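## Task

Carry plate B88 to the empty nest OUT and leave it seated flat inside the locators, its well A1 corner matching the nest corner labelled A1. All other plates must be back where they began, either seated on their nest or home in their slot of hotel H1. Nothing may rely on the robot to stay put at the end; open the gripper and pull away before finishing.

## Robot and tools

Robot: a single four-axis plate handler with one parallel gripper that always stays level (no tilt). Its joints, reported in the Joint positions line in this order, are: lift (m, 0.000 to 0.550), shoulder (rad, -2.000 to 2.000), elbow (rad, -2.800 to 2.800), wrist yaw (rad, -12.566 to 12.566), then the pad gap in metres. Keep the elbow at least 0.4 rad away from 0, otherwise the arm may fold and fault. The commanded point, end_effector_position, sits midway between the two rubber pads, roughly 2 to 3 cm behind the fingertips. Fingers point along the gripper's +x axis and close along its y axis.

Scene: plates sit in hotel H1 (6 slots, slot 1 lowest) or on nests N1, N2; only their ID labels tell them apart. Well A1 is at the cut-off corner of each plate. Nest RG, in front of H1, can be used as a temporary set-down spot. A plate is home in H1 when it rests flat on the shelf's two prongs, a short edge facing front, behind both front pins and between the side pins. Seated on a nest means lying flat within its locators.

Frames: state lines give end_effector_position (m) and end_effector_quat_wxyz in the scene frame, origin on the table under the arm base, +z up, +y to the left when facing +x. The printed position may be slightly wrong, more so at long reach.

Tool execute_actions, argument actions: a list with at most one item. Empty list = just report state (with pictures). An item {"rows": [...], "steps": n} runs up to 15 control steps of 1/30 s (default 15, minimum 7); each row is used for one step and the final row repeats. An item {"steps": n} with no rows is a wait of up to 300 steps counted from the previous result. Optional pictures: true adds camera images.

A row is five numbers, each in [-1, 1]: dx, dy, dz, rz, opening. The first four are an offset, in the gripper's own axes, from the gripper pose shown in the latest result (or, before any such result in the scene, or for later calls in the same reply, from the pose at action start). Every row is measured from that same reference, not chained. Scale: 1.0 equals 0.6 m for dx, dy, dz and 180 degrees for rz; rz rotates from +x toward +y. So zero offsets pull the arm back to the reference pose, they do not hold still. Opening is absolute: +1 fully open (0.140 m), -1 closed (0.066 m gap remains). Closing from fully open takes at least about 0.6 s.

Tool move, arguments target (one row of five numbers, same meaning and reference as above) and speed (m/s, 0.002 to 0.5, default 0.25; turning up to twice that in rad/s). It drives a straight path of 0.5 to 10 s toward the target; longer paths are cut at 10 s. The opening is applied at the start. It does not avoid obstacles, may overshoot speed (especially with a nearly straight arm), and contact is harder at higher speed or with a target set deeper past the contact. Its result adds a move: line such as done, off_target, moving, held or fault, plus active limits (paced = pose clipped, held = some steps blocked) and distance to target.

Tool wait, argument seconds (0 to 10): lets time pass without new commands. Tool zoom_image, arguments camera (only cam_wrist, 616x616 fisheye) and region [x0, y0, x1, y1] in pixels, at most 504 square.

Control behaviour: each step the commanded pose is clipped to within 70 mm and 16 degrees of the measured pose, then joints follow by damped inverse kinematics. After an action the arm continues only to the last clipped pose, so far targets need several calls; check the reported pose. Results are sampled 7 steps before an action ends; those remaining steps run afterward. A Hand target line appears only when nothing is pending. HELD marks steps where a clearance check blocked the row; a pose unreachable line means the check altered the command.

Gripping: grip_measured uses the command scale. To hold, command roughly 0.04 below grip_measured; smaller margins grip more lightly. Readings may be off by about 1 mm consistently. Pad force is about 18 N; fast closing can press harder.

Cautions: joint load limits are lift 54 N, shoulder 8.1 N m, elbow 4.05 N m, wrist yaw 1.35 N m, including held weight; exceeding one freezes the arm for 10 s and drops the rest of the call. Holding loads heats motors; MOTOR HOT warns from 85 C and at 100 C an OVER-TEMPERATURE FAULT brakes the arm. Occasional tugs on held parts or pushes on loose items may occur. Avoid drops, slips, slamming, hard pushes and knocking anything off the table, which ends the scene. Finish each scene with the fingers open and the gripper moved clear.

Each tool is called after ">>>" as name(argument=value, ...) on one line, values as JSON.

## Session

>>> execute_actions(actions=[])

Scene clock: 0.00 s of 9600.00 s.
end_effector_position=(+0.5469, -0.1476, +0.3663) grip_measured=+0.98 end_effector_quat_wxyz=(+0.831, +0.000, +0.000, +0.557)
Joint positions: [ 0.361 -0.146  1.891 -0.564  0.139]
Motor temperatures (°C, as the motors report them): [31 25 25 26]
Hand target: +0.547, -0.148, +0.366; +0.831, +0.000, +0.000, +0.557

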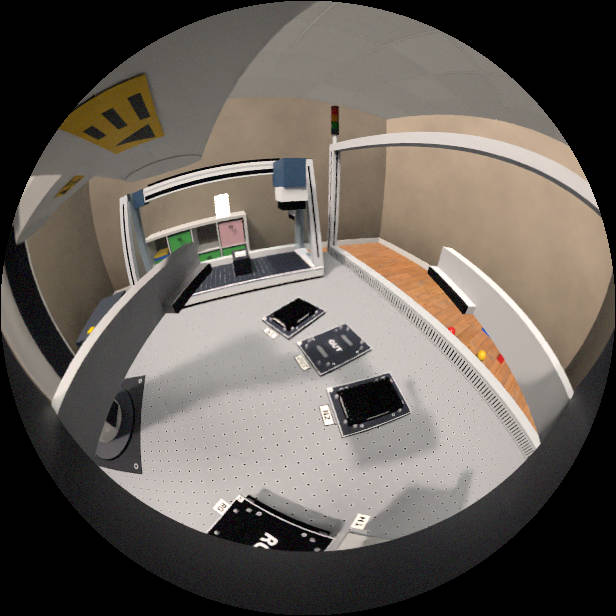

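>>> zoom_image(camera="cam_wrist", region=[250, 280, 430, 450])

>>> zoom_image(camera="cam_wrist", region=[190, 470, 400, 570])

Region (250, 280, 430, 450) of cam_wrist's 616x616 image, scaled by 2.800, with more detail than that image has.

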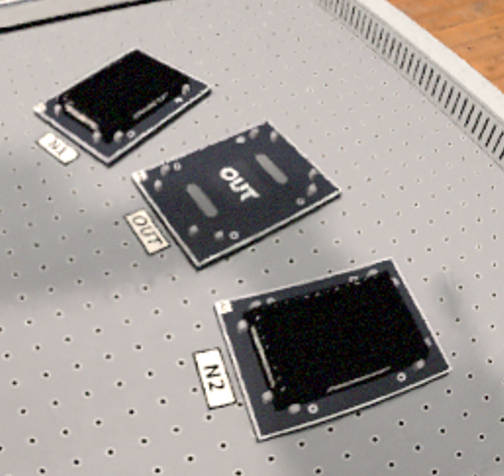

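Region (190, 470, 400, 570) of cam_wrist's 616x616 image, scaled by 2.400, with more detail than that image has; it fills the top 240 rows of this view, and the rest is white.

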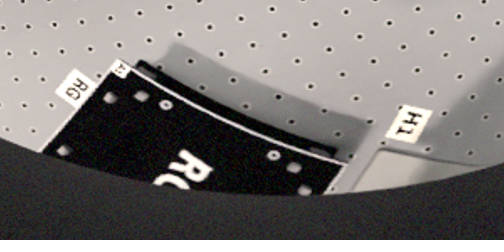

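>>> move(target=[-0.3279, 0.1301, -0.1105, -0.6428, 1.0], speed=0.5)

Scene clock: 7.97 s of 9600.00 s.
end_effector_position=(+0.3999, -0.2997, +0.3000) grip_measured=+0.98 end_effector_quat_wxyz=(+0.913, +0.000, +0.000, -0.407)
Joint positions: [ 0.295 -0.026  0.929 -1.742  0.139]
Motor temperatures (°C, as the motors report them): [31 25 25 26]
Hand target: +0.400, -0.300, +0.300; +0.913, +0.000, +0.000, -0.407
Off the commanded pose: 0.000 m, 0 deg.
Kept back: nothing.
After step 90, 2.53 s passed at rest.
move: done

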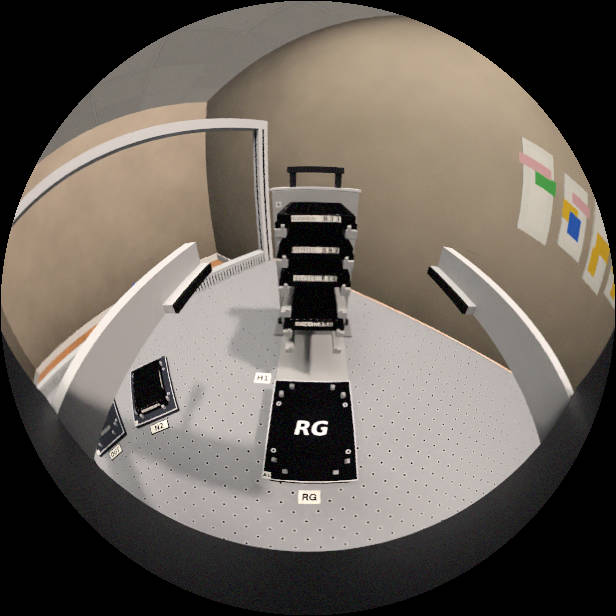

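>>> zoom_image(camera="cam_wrist", region=[260, 180, 370, 350])

Region (260, 180, 370, 350) of cam_wrist's 616x616 image, scaled by 2.965, with more detail than that image has; it fills the left 326 columns of this view, and the rest is white.

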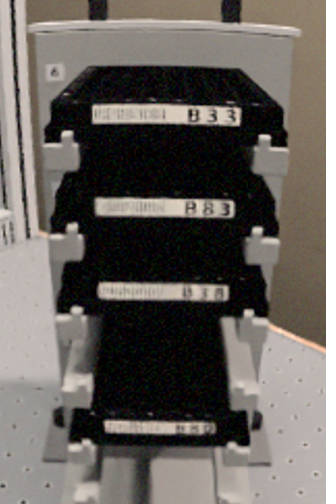

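>>> zoom_image(camera="cam_wrist", region=[285, 265, 345, 335])

>>> zoom_image(camera="cam_wrist", region=[285, 205, 345, 265])

Region (285, 265, 345, 335) of cam_wrist's 616x616 image, scaled by 7.200, with more detail than that image has; it fills the left 432 columns of this view, and the rest is white.

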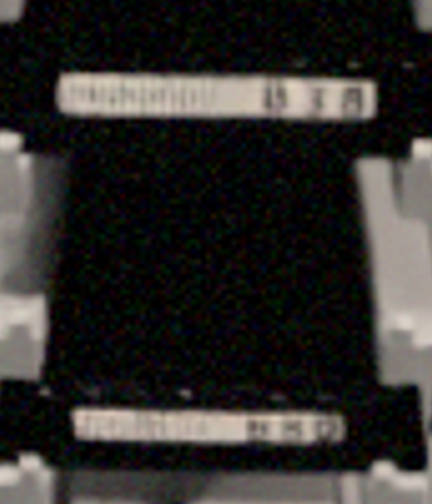

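Region (285, 205, 345, 265) of cam_wrist's 616x616 image, scaled by 8.400, with more detail than that image has.

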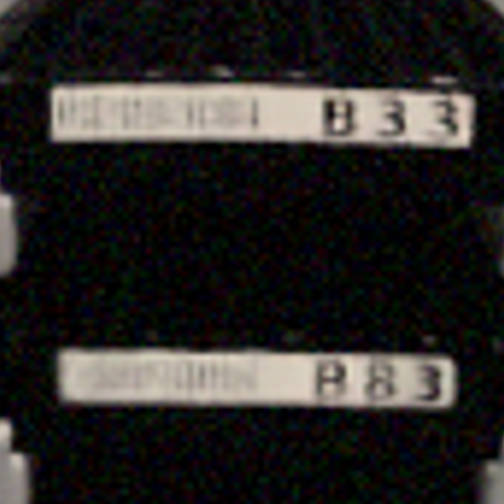

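>>> move(target=[0.06, 0, -0.21, 0, 1.0], speed=0.4)

>>> zoom_image(camera="cam_wrist", region=[240, 150, 400, 330])

Scene clock: 10.83 s of 9600.00 s.
end_effector_position=(+0.4240, -0.3264, +0.1739) grip_measured=+0.98 end_effector_quat_wxyz=(+0.913, +0.000, +0.000, -0.407)
Joint positions: [ 0.169 -0.061  1.088 -1.865  0.139]
Motor temperatures (°C, as the motors report them): [31 25 25 26]
Hand target: +0.424, -0.327, +0.174; +0.913, +0.000, +0.000, -0.407
Off the commanded pose: 0.000 m, 0 deg.
Kept back: nothing.
move: done

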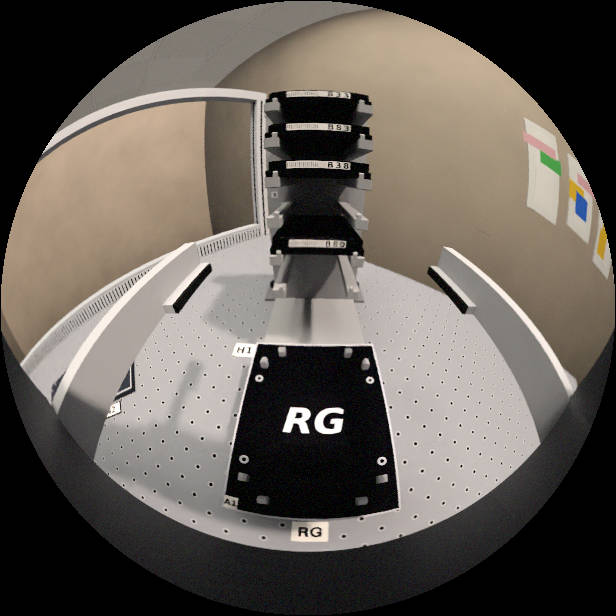

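Region (240, 150, 400, 330) of cam_wrist's 616x616 image, scaled by 2.800, with more detail than that image has.

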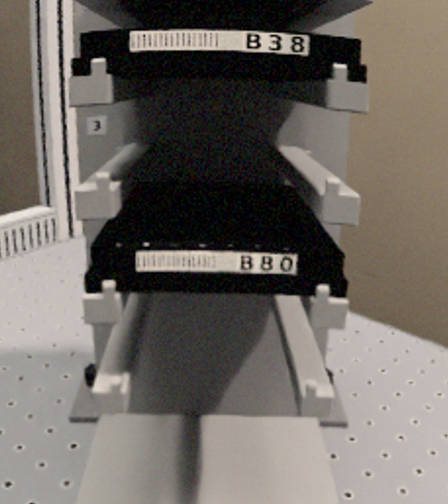

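>>> move(target=[-0.0637, 0.521, -0.1232, 0.2083, 1.0], speed=0.45)

Scene clock: 13.87 s of 9600.00 s.
end_effector_position=(+0.6309, -0.0889, +0.1000) grip_measured=+0.98 end_effector_quat_wxyz=(+0.996, +0.000, +0.000, -0.091)
Joint positions: [ 0.095  0.607  1.34  -2.13   0.139]
Motor temperatures (°C, as the motors report them): [31 25 25 26]
Hand target: +0.631, -0.089, +0.100; +0.996, +0.000, +0.000, -0.092
Off the commanded pose: 0.000 m, 0 deg.
Kept back: nothing.
move: done; limits=paced

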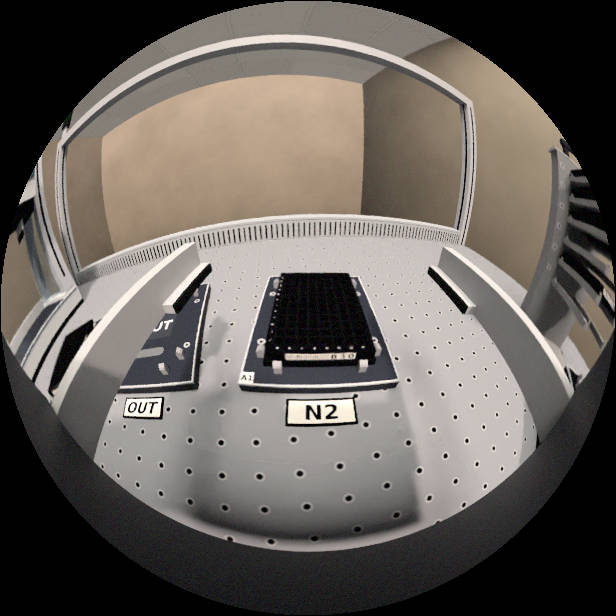

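>>> zoom_image(camera="cam_wrist", region=[230, 260, 410, 400])

Region (230, 260, 410, 400) of cam_wrist's 616x616 image, scaled by 2.800, with more detail than that image has.

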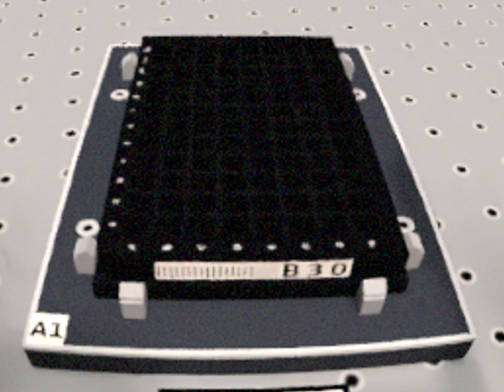

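>>> move(target=[-0.162, 0.4735, 0, 0.1967, 1.0], speed=0.45)

>>> zoom_image(camera="cam_wrist", region=[220, 250, 420, 410])

Scene clock: 16.93 s of 9600.00 s.
end_effector_position=(+0.5871, +0.2082, +0.1000) grip_measured=+0.98 end_effector_quat_wxyz=(+0.976, +0.000, +0.000, +0.216)
Joint positions: [ 0.095  1.291  1.327 -2.183  0.139]
Motor temperatures (°C, as the motors report them): [31 25 25 26]
Hand target: +0.587, +0.208, +0.100; +0.976, +0.000, +0.000, +0.216
Off the commanded pose: 0.000 m, 0 deg.
Kept back: nothing.
move: done

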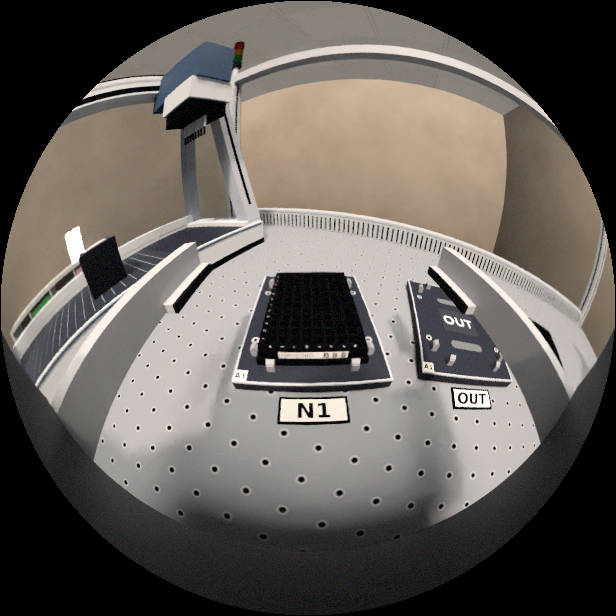

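Region (220, 250, 420, 410) of cam_wrist's 616x616 image, scaled by 2.520, with more detail than that image has; it fills the top 403 rows of this view, and the rest is white.

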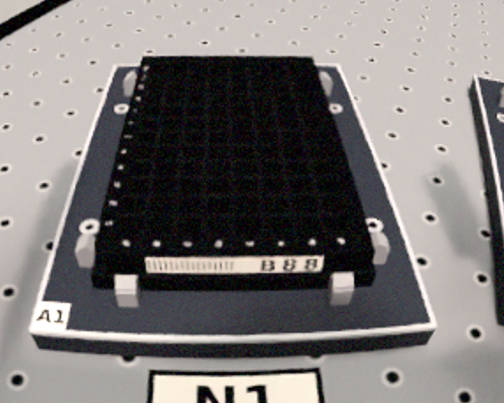

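>>> zoom_image(camera="cam_wrist", region=[60, 220, 280, 420])

Region (60, 220, 280, 420) of cam_wrist's 616x616 image, scaled by 2.291, with more detail than that image has; it fills the top 458 rows of this view, and the rest is white.

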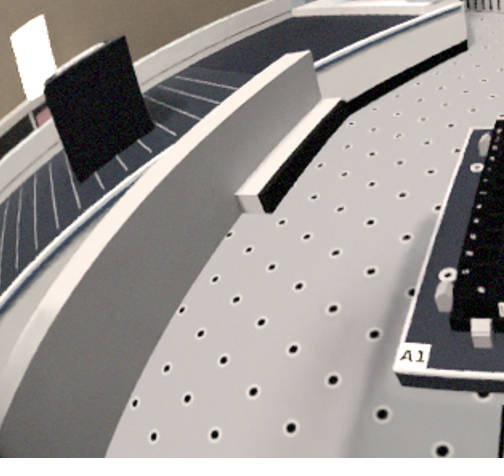

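>>> move(target=[0.1245, 0.0083, -0.0667, 0.003, 0.0], speed=0.2)

Scene clock: 21.70 s of 9600.00 s.
end_effector_position=(+0.6527, +0.2443, +0.0599) grip_measured=+0.00 end_effector_quat_wxyz=(+0.975, +0.000, +0.000, +0.221)
Joint positions: [ 0.055  1.122  1.73  -2.407  0.103]
Motor temperatures (°C, as the motors report them): [31 25 25 26]
Hand target: +0.653, +0.244, +0.060; +0.975, +0.000, +0.000, +0.221
Off the commanded pose: 0.000 m, 0 deg.
Kept back: nothing.
After step 90, 0.97 s passed at rest.
move: done

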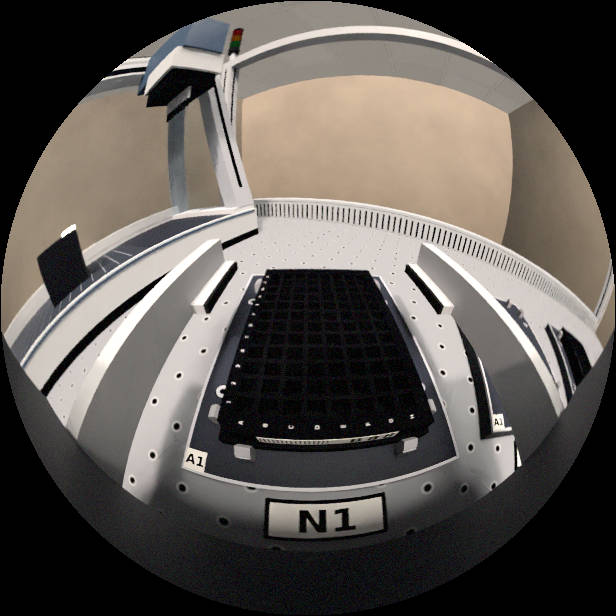

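>>> zoom_image(camera="cam_wrist", region=[160, 230, 480, 500])

Region (160, 230, 480, 500) of cam_wrist's 616x616 image, scaled by 1.575, with more detail than that image has; it fills the top 425 rows of this view, and the rest is white.

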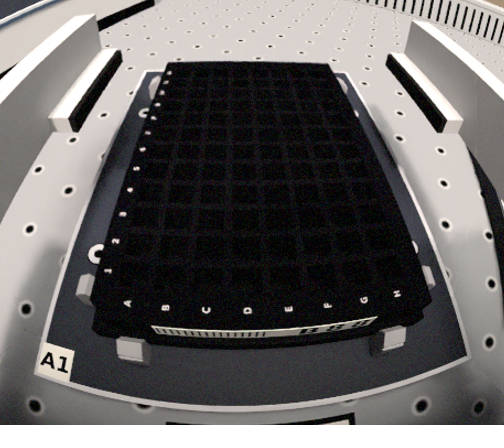

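>>> move(target=[0, 0, -0.048, 0, 0.0], speed=0.06)

>>> zoom_image(camera="cam_wrist", region=[130, 200, 510, 480])

Scene clock: 23.53 s of 9600.00 s.
end_effector_position=(+0.6527, +0.2443, +0.0311) grip_measured=+0.00 end_effector_quat_wxyz=(+0.975, +0.000, +0.000, +0.221)
Joint positions: [ 0.026  1.122  1.73  -2.407  0.103]
Motor temperatures (°C, as the motors report them): [31 25 25 26]
Hand target: +0.653, +0.244, +0.031; +0.975, +0.000, +0.000, +0.221
Off the commanded pose: 0.000 m, 0 deg.
Kept back: nothing.
move: done

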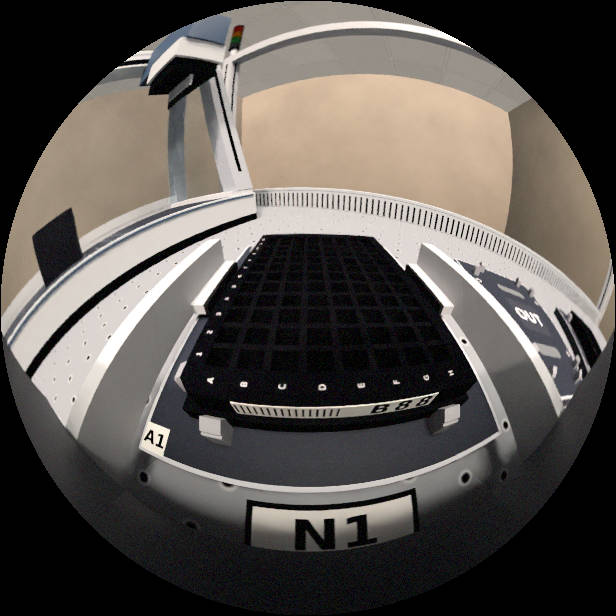

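Region (130, 200, 510, 480) of cam_wrist's 616x616 image, scaled by 1.326, with more detail than that image has; it fills the top 371 rows of this view, and the rest is white.

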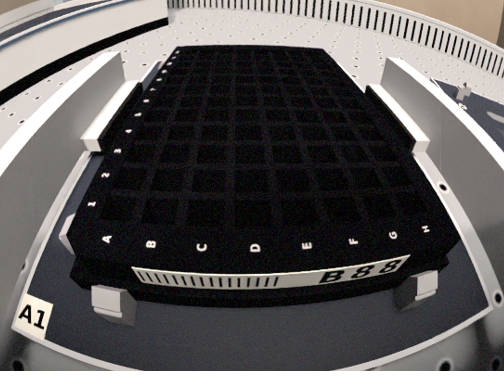

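>>> zoom_image(camera="cam_wrist", region=[170, 240, 270, 400])

>>> zoom_image(camera="cam_wrist", region=[390, 240, 490, 400])

Region (170, 240, 270, 400) of cam_wrist's 616x616 image, scaled by 3.150, with more detail than that image has; it fills the left 315 columns of this view, and the rest is white.

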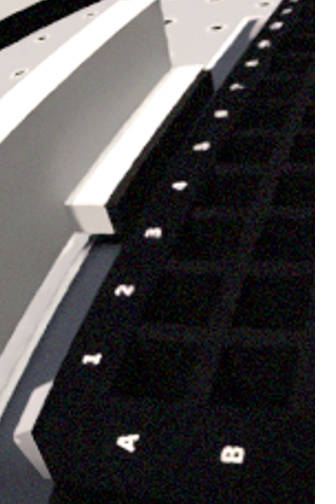

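Region (390, 240, 490, 400) of cam_wrist's 616x616 image, scaled by 3.150, with more detail than that image has; it fills the left 315 columns of this view, and the rest is white.

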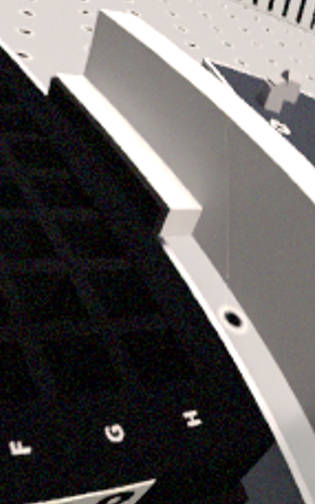

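>>> execute_actions(actions=[{"rows": [[0,0.0015,-0.0028,0,-0.02],[0,0.0015,-0.0028,0,-0.07],[0,0.0015,-0.0028,0,-0.12],[0,0.0015,-0.0028,0,-0.17],[0,0.0015,-0.0028,0,-0.22],[0,0.0015,-0.0028,0,-0.27],[0,0.0015,-0.0028,0,-0.32],[0,0.0015,-0.0028,0,-0.36],[0,0.0015,-0.0028,0,-0.40],[0,0.0015,-0.0028,0,-0.43],[0,0.0015,-0.0028,0,-0.45],[0,0.0015,-0.0028,0,-0.465],[0,0.0015,-0.0028,0,-0.48],[0,0.0015,-0.0028,0,-0.49],[0,0.0015,-0.0028,0,-0.50]], "steps": 15}])

>>> execute_actions(actions=[{"rows": [[0,0,0,0,-0.51],[0,0,0,0,-0.52],[0,0,0,0,-0.53],[0,0,0,0,-0.54],[0,0,0,0,-0.55],[0,0,0,0,-0.55]], "steps": 15}], pictures=true)

Scene clock: 27.07 s of 9600.00 s.
end_effector_position=(+0.6523, +0.2451, +0.0294) grip_measured=-0.33 end_effector_quat_wxyz=(+0.975, +0.000, +0.000, +0.221)
Joint positions: [ 0.024  1.125  1.73  -2.409  0.091]
Motor temperatures (°C, as the motors report them): [31 25 25 26]
Steps of this call (steps 1 to 90: nothing new was sent; then 0.27 s passed at rest; steps 91 to 98: the first 8 steps of this action). Readings (end_effector_position):
91: (+0.6527, +0.2443, +0.0311)
92: (+0.6526, +0.2445, +0.0303)
94: (+0.6523, +0.2451, +0.0293)
98: the state above

Scene clock: 27.57 s of 9600.00 s.
end_effector_position=(+0.6523, +0.2451, +0.0294) grip_measured=-0.50 end_effector_quat_wxyz=(+0.975, +0.000, +0.000, +0.221)
Joint positions: [ 0.024  1.125  1.73  -2.409  0.085]
Motor temperatures (°C, as the motors report them): [31 25 25 26]
Off your previous action's commanded pose: 0.000 m, 0 deg at its last step (step 7 of this call).
Steps of this call (steps 1 to 7: the last 7 steps of your previous action; steps 8 to 15: the first 8 steps of this action, its rows measured from where the robot was after step 7). Readings (end_effector_position):
7: (+0.6523, +0.2451, +0.0294)
8: (+0.6523, +0.2451, +0.0294)
9: (+0.6523, +0.2451, +0.0294)
11: (+0.6523, +0.2451, +0.0294)
15: the state above

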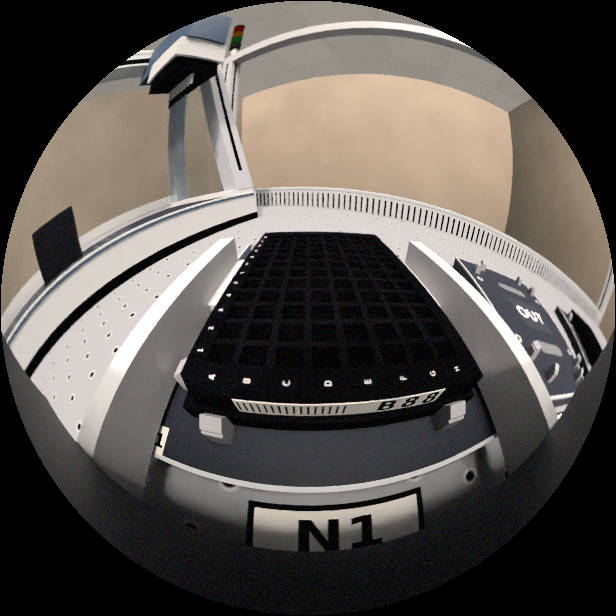

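>>> execute_actions(actions=[], pictures=false)

Scene clock: 27.80 s of 9600.00 s.
end_effector_position=(+0.6523, +0.2451, +0.0294) grip_measured=-0.50 end_effector_quat_wxyz=(+0.975, +0.000, +0.000, +0.221)
Joint positions: [ 0.024  1.125  1.73  -2.409  0.085]
Motor temperatures (°C, as the motors report them): [31 25 25 26]
Hand target: +0.652, +0.245, +0.029; +0.975, +0.000, +0.000, +0.221
Off the commanded pose: 0.000 m, 0 deg.
Kept back: nothing.
Steps of this call (steps 1 to 7: the last 7 steps of your previous action). Readings (end_effector_position):
1: (+0.6523, +0.2451, +0.0294)
2: (+0.6523, +0.2451, +0.0294)
4: (+0.6523, +0.2451, +0.0294)
7: the state above

>>> move(target=[0, 0, 0.0433, 0, -0.55], speed=0.04)

>>> zoom_image(camera="cam_wrist", region=[130, 330, 510, 520])

Scene clock: 28.97 s of 9600.00 s.
end_effector_position=(+0.6523, +0.2451, +0.0554) grip_measured=-0.50 end_effector_quat_wxyz=(+0.975, +0.000, +0.000, +0.221)
Joint positions: [ 0.05   1.125  1.73  -2.409  0.085]
Motor temperatures (°C, as the motors report them): [31 25 25 26]
Hand target: +0.652, +0.245, +0.055; +0.975, +0.000, +0.000, +0.221
Off the commanded pose: 0.000 m, 0 deg.
Kept back: nothing.
move: done

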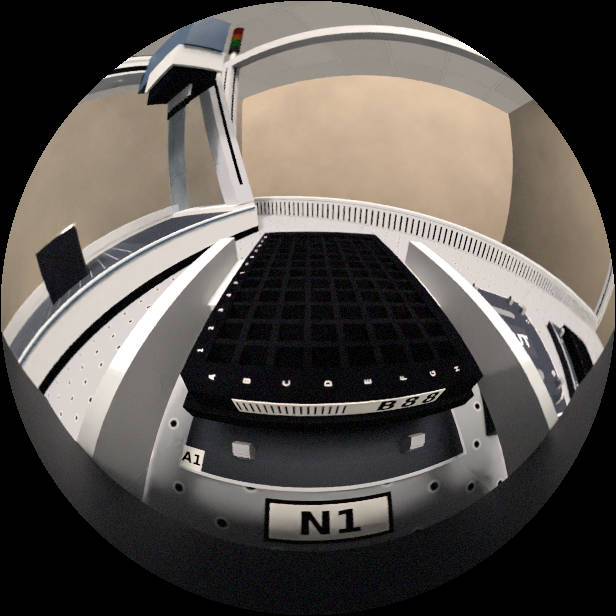

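Region (130, 330, 510, 520) of cam_wrist's 616x616 image, scaled by 1.326, with more detail than that image has.

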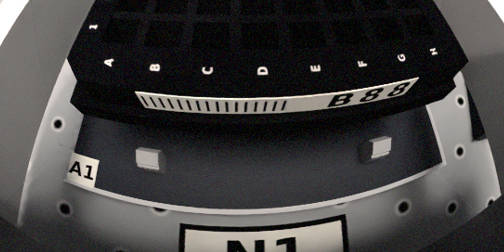

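>>> zoom_image(camera="cam_wrist", region=[160, 400, 320, 500])

>>> zoom_image(camera="cam_wrist", region=[330, 400, 490, 500])

Region (160, 400, 320, 500) of cam_wrist's 616x616 image, scaled by 3.150, with more detail than that image has; it fills the top 315 rows of this view, and the rest is white.

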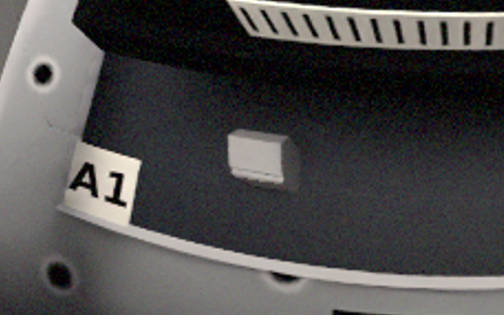

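Region (330, 400, 490, 500) of cam_wrist's 616x616 image, scaled by 3.150, with more detail than that image has; it fills the top 315 rows of this view, and the rest is white.

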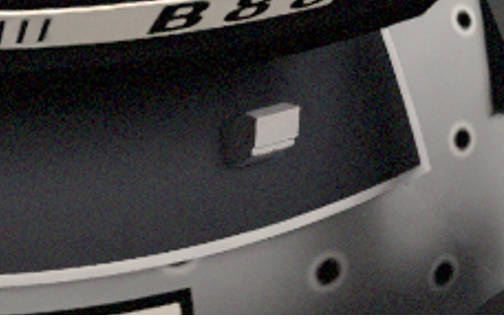

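>>> move(target=[-0.0392, -0.2862, 0, -0.1, -0.55], speed=0.18)

>>> zoom_image(camera="cam_wrist", region=[160, 400, 320, 500])

>>> zoom_image(camera="cam_wrist", region=[330, 400, 490, 500])

Scene clock: 32.43 s of 9600.00 s.
end_effector_position=(+0.7051, +0.0799, +0.0554) grip_measured=-0.50 end_effector_quat_wxyz=(+0.998, +0.000, +0.000, +0.066)
Joint positions: [ 0.05   0.798  1.727 -2.393  0.085]
Motor temperatures (°C, as the motors report them): [31 25 25 26]
Hand target: +0.705, +0.080, +0.055; +0.998, +0.000, +0.000, +0.066
Off the commanded pose: 0.000 m, 0 deg.
Kept back: nothing.
move: done

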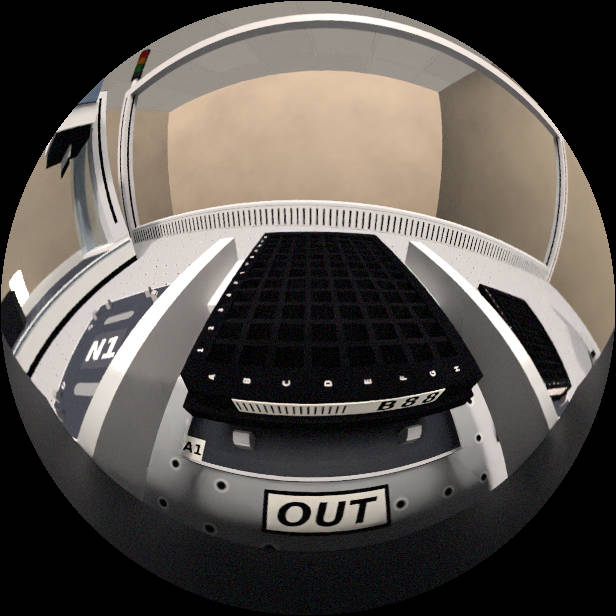

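Region (160, 400, 320, 500) of cam_wrist's 616x616 image, scaled by 3.150, with more detail than that image has; it fills the top 315 rows of this view, and the rest is white.

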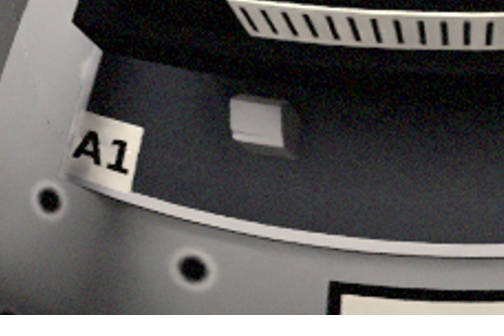

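Region (330, 400, 490, 500) of cam_wrist's 616x616 image, scaled by 3.150, with more detail than that image has; it fills the top 315 rows of this view, and the rest is white.

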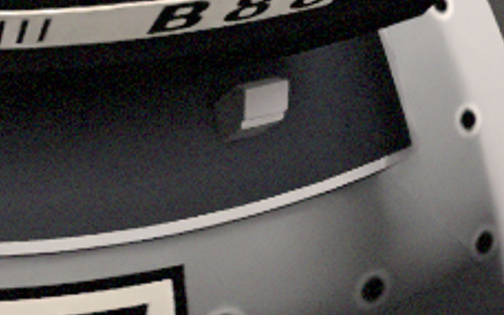

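>>> move(target=[0.0075, 0.0012, 0, -0.001, -0.55], speed=0.05)

>>> zoom_image(camera="cam_wrist", region=[160, 400, 320, 500])

>>> zoom_image(camera="cam_wrist", region=[330, 400, 490, 500])

Scene clock: 35.63 s of 9600.00 s.
end_effector_position=(+0.7094, +0.0813, +0.0554) grip_measured=-0.50 end_effector_quat_wxyz=(+0.998, +0.000, +0.000, +0.064)
Joint positions: [ 0.05   0.789  1.754 -2.414  0.085]
Motor temperatures (°C, as the motors report them): [31 25 25 26]
Hand target: +0.709, +0.081, +0.055; +0.998, +0.000, +0.000, +0.064
Off the commanded pose: 0.000 m, 0 deg.
Kept back: nothing.
move: done

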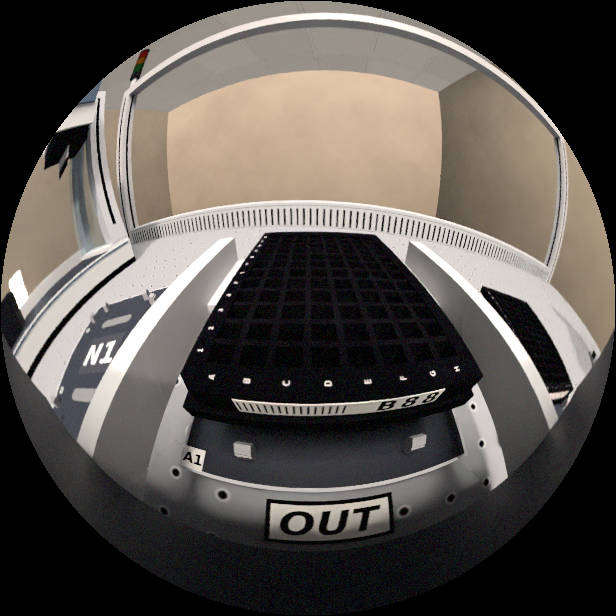

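Region (160, 400, 320, 500) of cam_wrist's 616x616 image, scaled by 3.150, with more detail than that image has; it fills the top 315 rows of this view, and the rest is white.

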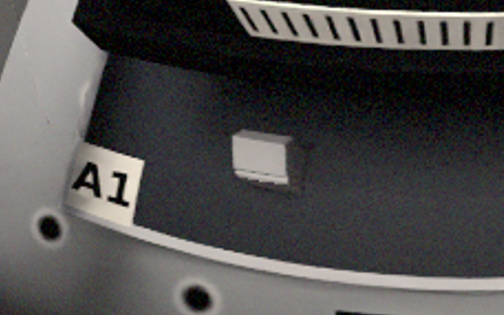

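Region (330, 400, 490, 500) of cam_wrist's 616x616 image, scaled by 3.150, with more detail than that image has; it fills the top 315 rows of this view, and the rest is white.

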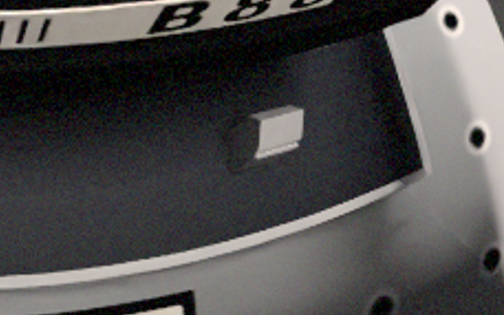

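>>> move(target=[-0.0004, -0.0013, -0.021, -0.0011, -0.55], speed=0.04)

>>> zoom_image(camera="cam_wrist", region=[140, 340, 500, 500])

Scene clock: 37.20 s of 9600.00 s.
end_effector_position=(+0.7093, +0.0807, +0.0427) grip_measured=-0.50 end_effector_quat_wxyz=(+0.998, +0.000, +0.000, +0.063)
Joint positions: [ 0.038  0.789  1.753 -2.415  0.085]
Motor temperatures (°C, as the motors report them): [31 25 25 26]
Hand target: +0.709, +0.081, +0.043; +0.998, +0.000, +0.000, +0.063
Off the commanded pose: 0.000 m, 0 deg.
Kept back: nothing.
move: done

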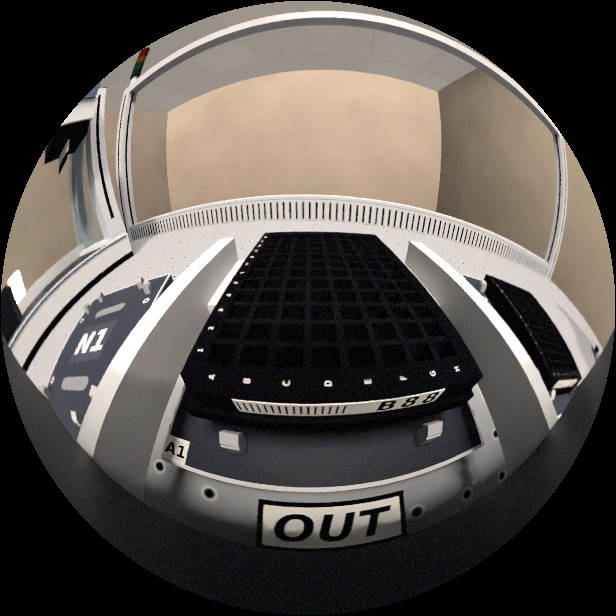

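Region (140, 340, 500, 500) of cam_wrist's 616x616 image, scaled by 1.400, with more detail than that image has.

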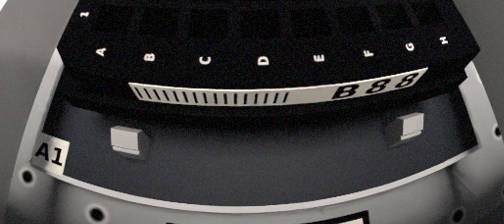

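>>> move(target=[0, 0, -0.0219, 0, -0.55], speed=0.015)

>>> zoom_image(camera="cam_wrist", region=[140, 340, 500, 500])

Scene clock: 38.53 s of 9600.00 s.
end_effector_position=(+0.7093, +0.0807, +0.0295) grip_measured=-0.50 end_effector_quat_wxyz=(+0.998, +0.000, +0.000, +0.063)
Joint positions: [ 0.025  0.789  1.753 -2.415  0.085]
Motor temperatures (°C, as the motors report them): [31 25 25 26]
Hand target: +0.709, +0.081, +0.030; +0.998, +0.000, +0.000, +0.063
Off the commanded pose: 0.000 m, 0 deg.
Kept back: nothing.
move: done

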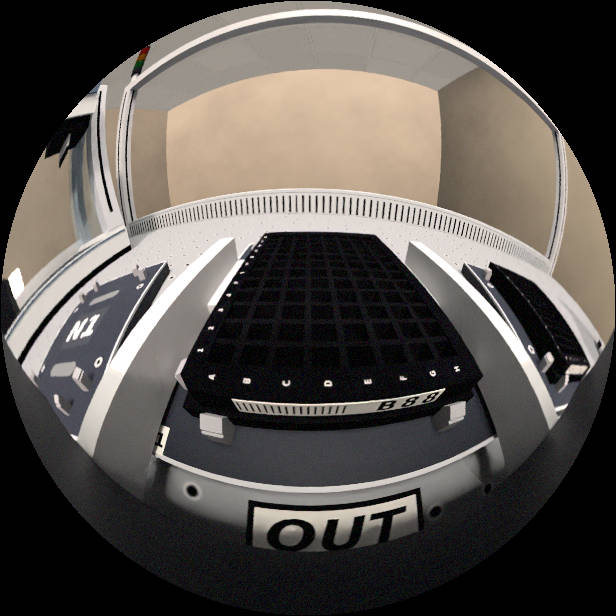

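Region (140, 340, 500, 500) of cam_wrist's 616x616 image, scaled by 1.400, with more detail than that image has.

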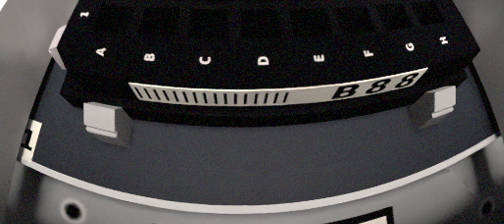

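>>> execute_actions(actions=[{"rows": [[0,0,0,0,-0.53],[0,0,0,0,-0.51],[0,0,0,0,-0.49],[0,0,0,0,-0.47],[0,0,0,0,-0.45],[0,0,0,0,-0.42],[0,0,0,0,-0.38],[0,0,0,0,-0.33],[0,0,0,0,-0.27],[0,0,0,0,-0.2],[0,0,0,0,-0.12],[0,0,0,0,-0.04],[0,0,0,0,0.05],[0,0,0,0,0.1],[0,0,0,0,0.1]], "steps": 15}])

>>> move(target=[0, 0, 0.1, 0, 0.1], speed=0.12)

>>> zoom_image(camera="cam_wrist", region=[190, 270, 450, 500])

Scene clock: 39.23 s of 9600.00 s.
end_effector_position=(+0.7093, +0.0807, +0.0295) grip_measured=-0.37 end_effector_quat_wxyz=(+0.998, +0.000, +0.000, +0.063)
Joint positions: [ 0.025  0.789  1.753 -2.415  0.089]
Motor temperatures (°C, as the motors report them): [31 25 25 26]
Steps of this call (steps 1 to 13: nothing new was sent; steps 14 to 21: the first 8 steps of this action). Readings (end_effector_position):
14: (+0.7093, +0.0807, +0.0295)
15: (+0.7093, +0.0807, +0.0295)
17: (+0.7093, +0.0807, +0.0295)
21: the state above

Scene clock: 40.50 s of 9600.00 s.
end_effector_position=(+0.7093, +0.0807, +0.0896) grip_measured=+0.10 end_effector_quat_wxyz=(+0.998, +0.000, +0.000, +0.063)
Joint positions: [ 0.085  0.789  1.753 -2.415  0.107]
Motor temperatures (°C, as the motors report them): [31 25 25 26]
Hand target: +0.709, +0.081, +0.090; +0.998, +0.000, +0.000, +0.063
Off your previous action's commanded pose: 0.000 m, 0 deg at its last step (step 7 of this call).
Off the commanded pose: 0.000 m, 0 deg.
Kept back: nothing.
move: done

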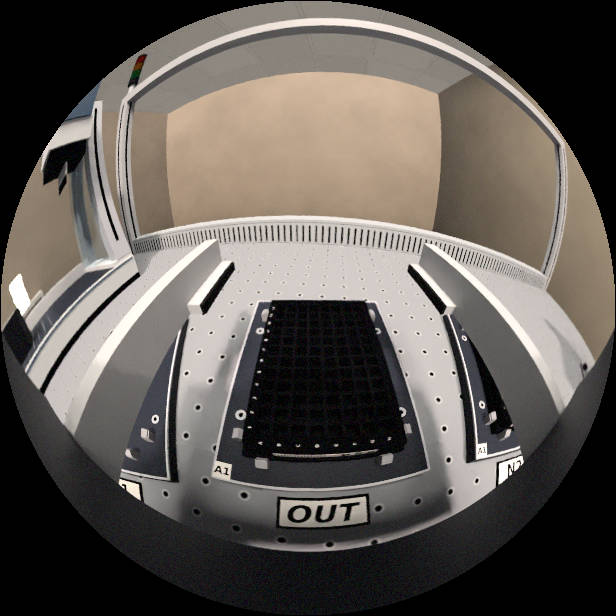

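Region (190, 270, 450, 500) of cam_wrist's 616x616 image, scaled by 1.938, with more detail than that image has; it fills the top 446 rows of this view, and the rest is white.

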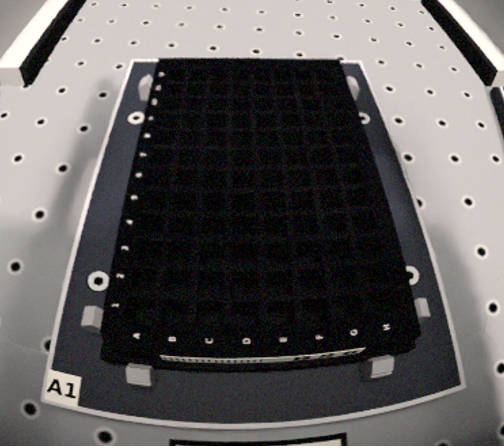

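>>> move(target=[-0.03, 0, 0.14, 0, 0.1], speed=0.35)

>>> zoom_image(camera="cam_wrist", region=[230, 330, 410, 480])

Scene clock: 41.63 s of 9600.00 s.
end_effector_position=(+0.6915, +0.0784, +0.1736) grip_measured=+0.10 end_effector_quat_wxyz=(+0.998, +0.000, +0.000, +0.063)
Joint positions: [ 0.169  0.836  1.647 -2.357  0.107]
Motor temperatures (°C, as the motors report them): [31 25 25 26]
Hand target: +0.691, +0.078, +0.174; +0.998, +0.000, +0.000, +0.063
Off the commanded pose: 0.000 m, 0 deg.
Kept back: nothing.
move: done

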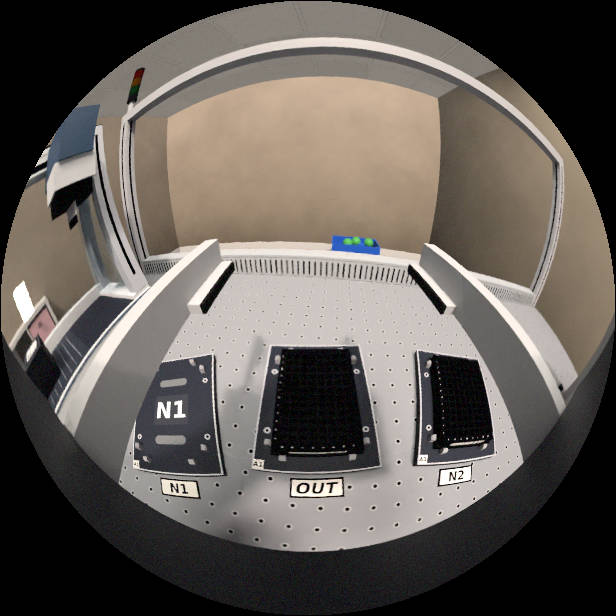

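Region (230, 330, 410, 480) of cam_wrist's 616x616 image, scaled by 2.800, with more detail than that image has.

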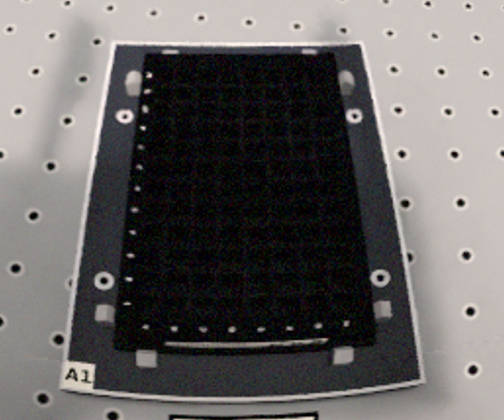

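>>> zoom_image(camera="cam_wrist", region=[255, 425, 385, 475])

Region (255, 425, 385, 475) of cam_wrist's 616x616 image, scaled by 3.877, with more detail than that image has; it fills the top 194 rows of this view, and the rest is white.

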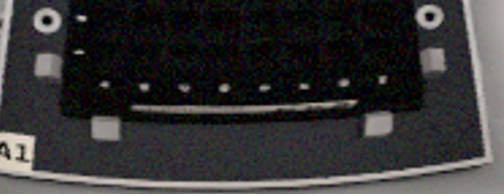

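>>> zoom_image(camera="cam_wrist", region=[260, 430, 310, 470])

>>> zoom_image(camera="cam_wrist", region=[335, 430, 385, 470])

Region (260, 430, 310, 470) of cam_wrist's 616x616 image, scaled by 10.080, with more detail than that image has; it fills the top 403 rows of this view, and the rest is white.

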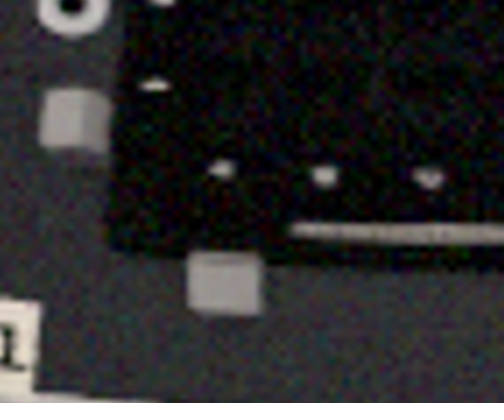

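Region (335, 430, 385, 470) of cam_wrist's 616x616 image, scaled by 10.080, with more detail than that image has; it fills the top 403 rows of this view, and the rest is white.

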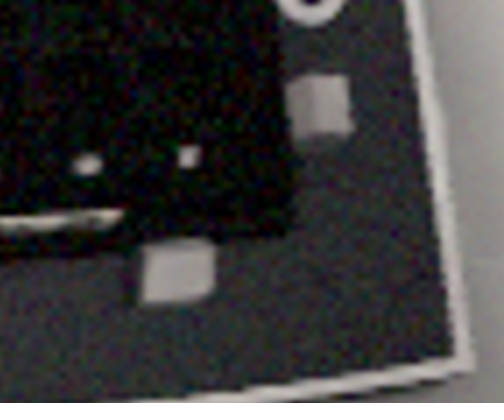

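>>> zoom_image(camera="cam_wrist", region=[265, 335, 375, 385])

Region (265, 335, 375, 385) of cam_wrist's 616x616 image, scaled by 4.582, with more detail than that image has; it fills the top 229 rows of this view, and the rest is white.

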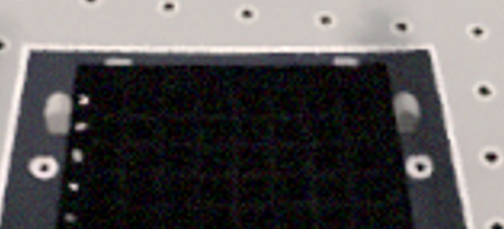

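>>> finished_scene(scene=2)

The scene is finished: the task was done.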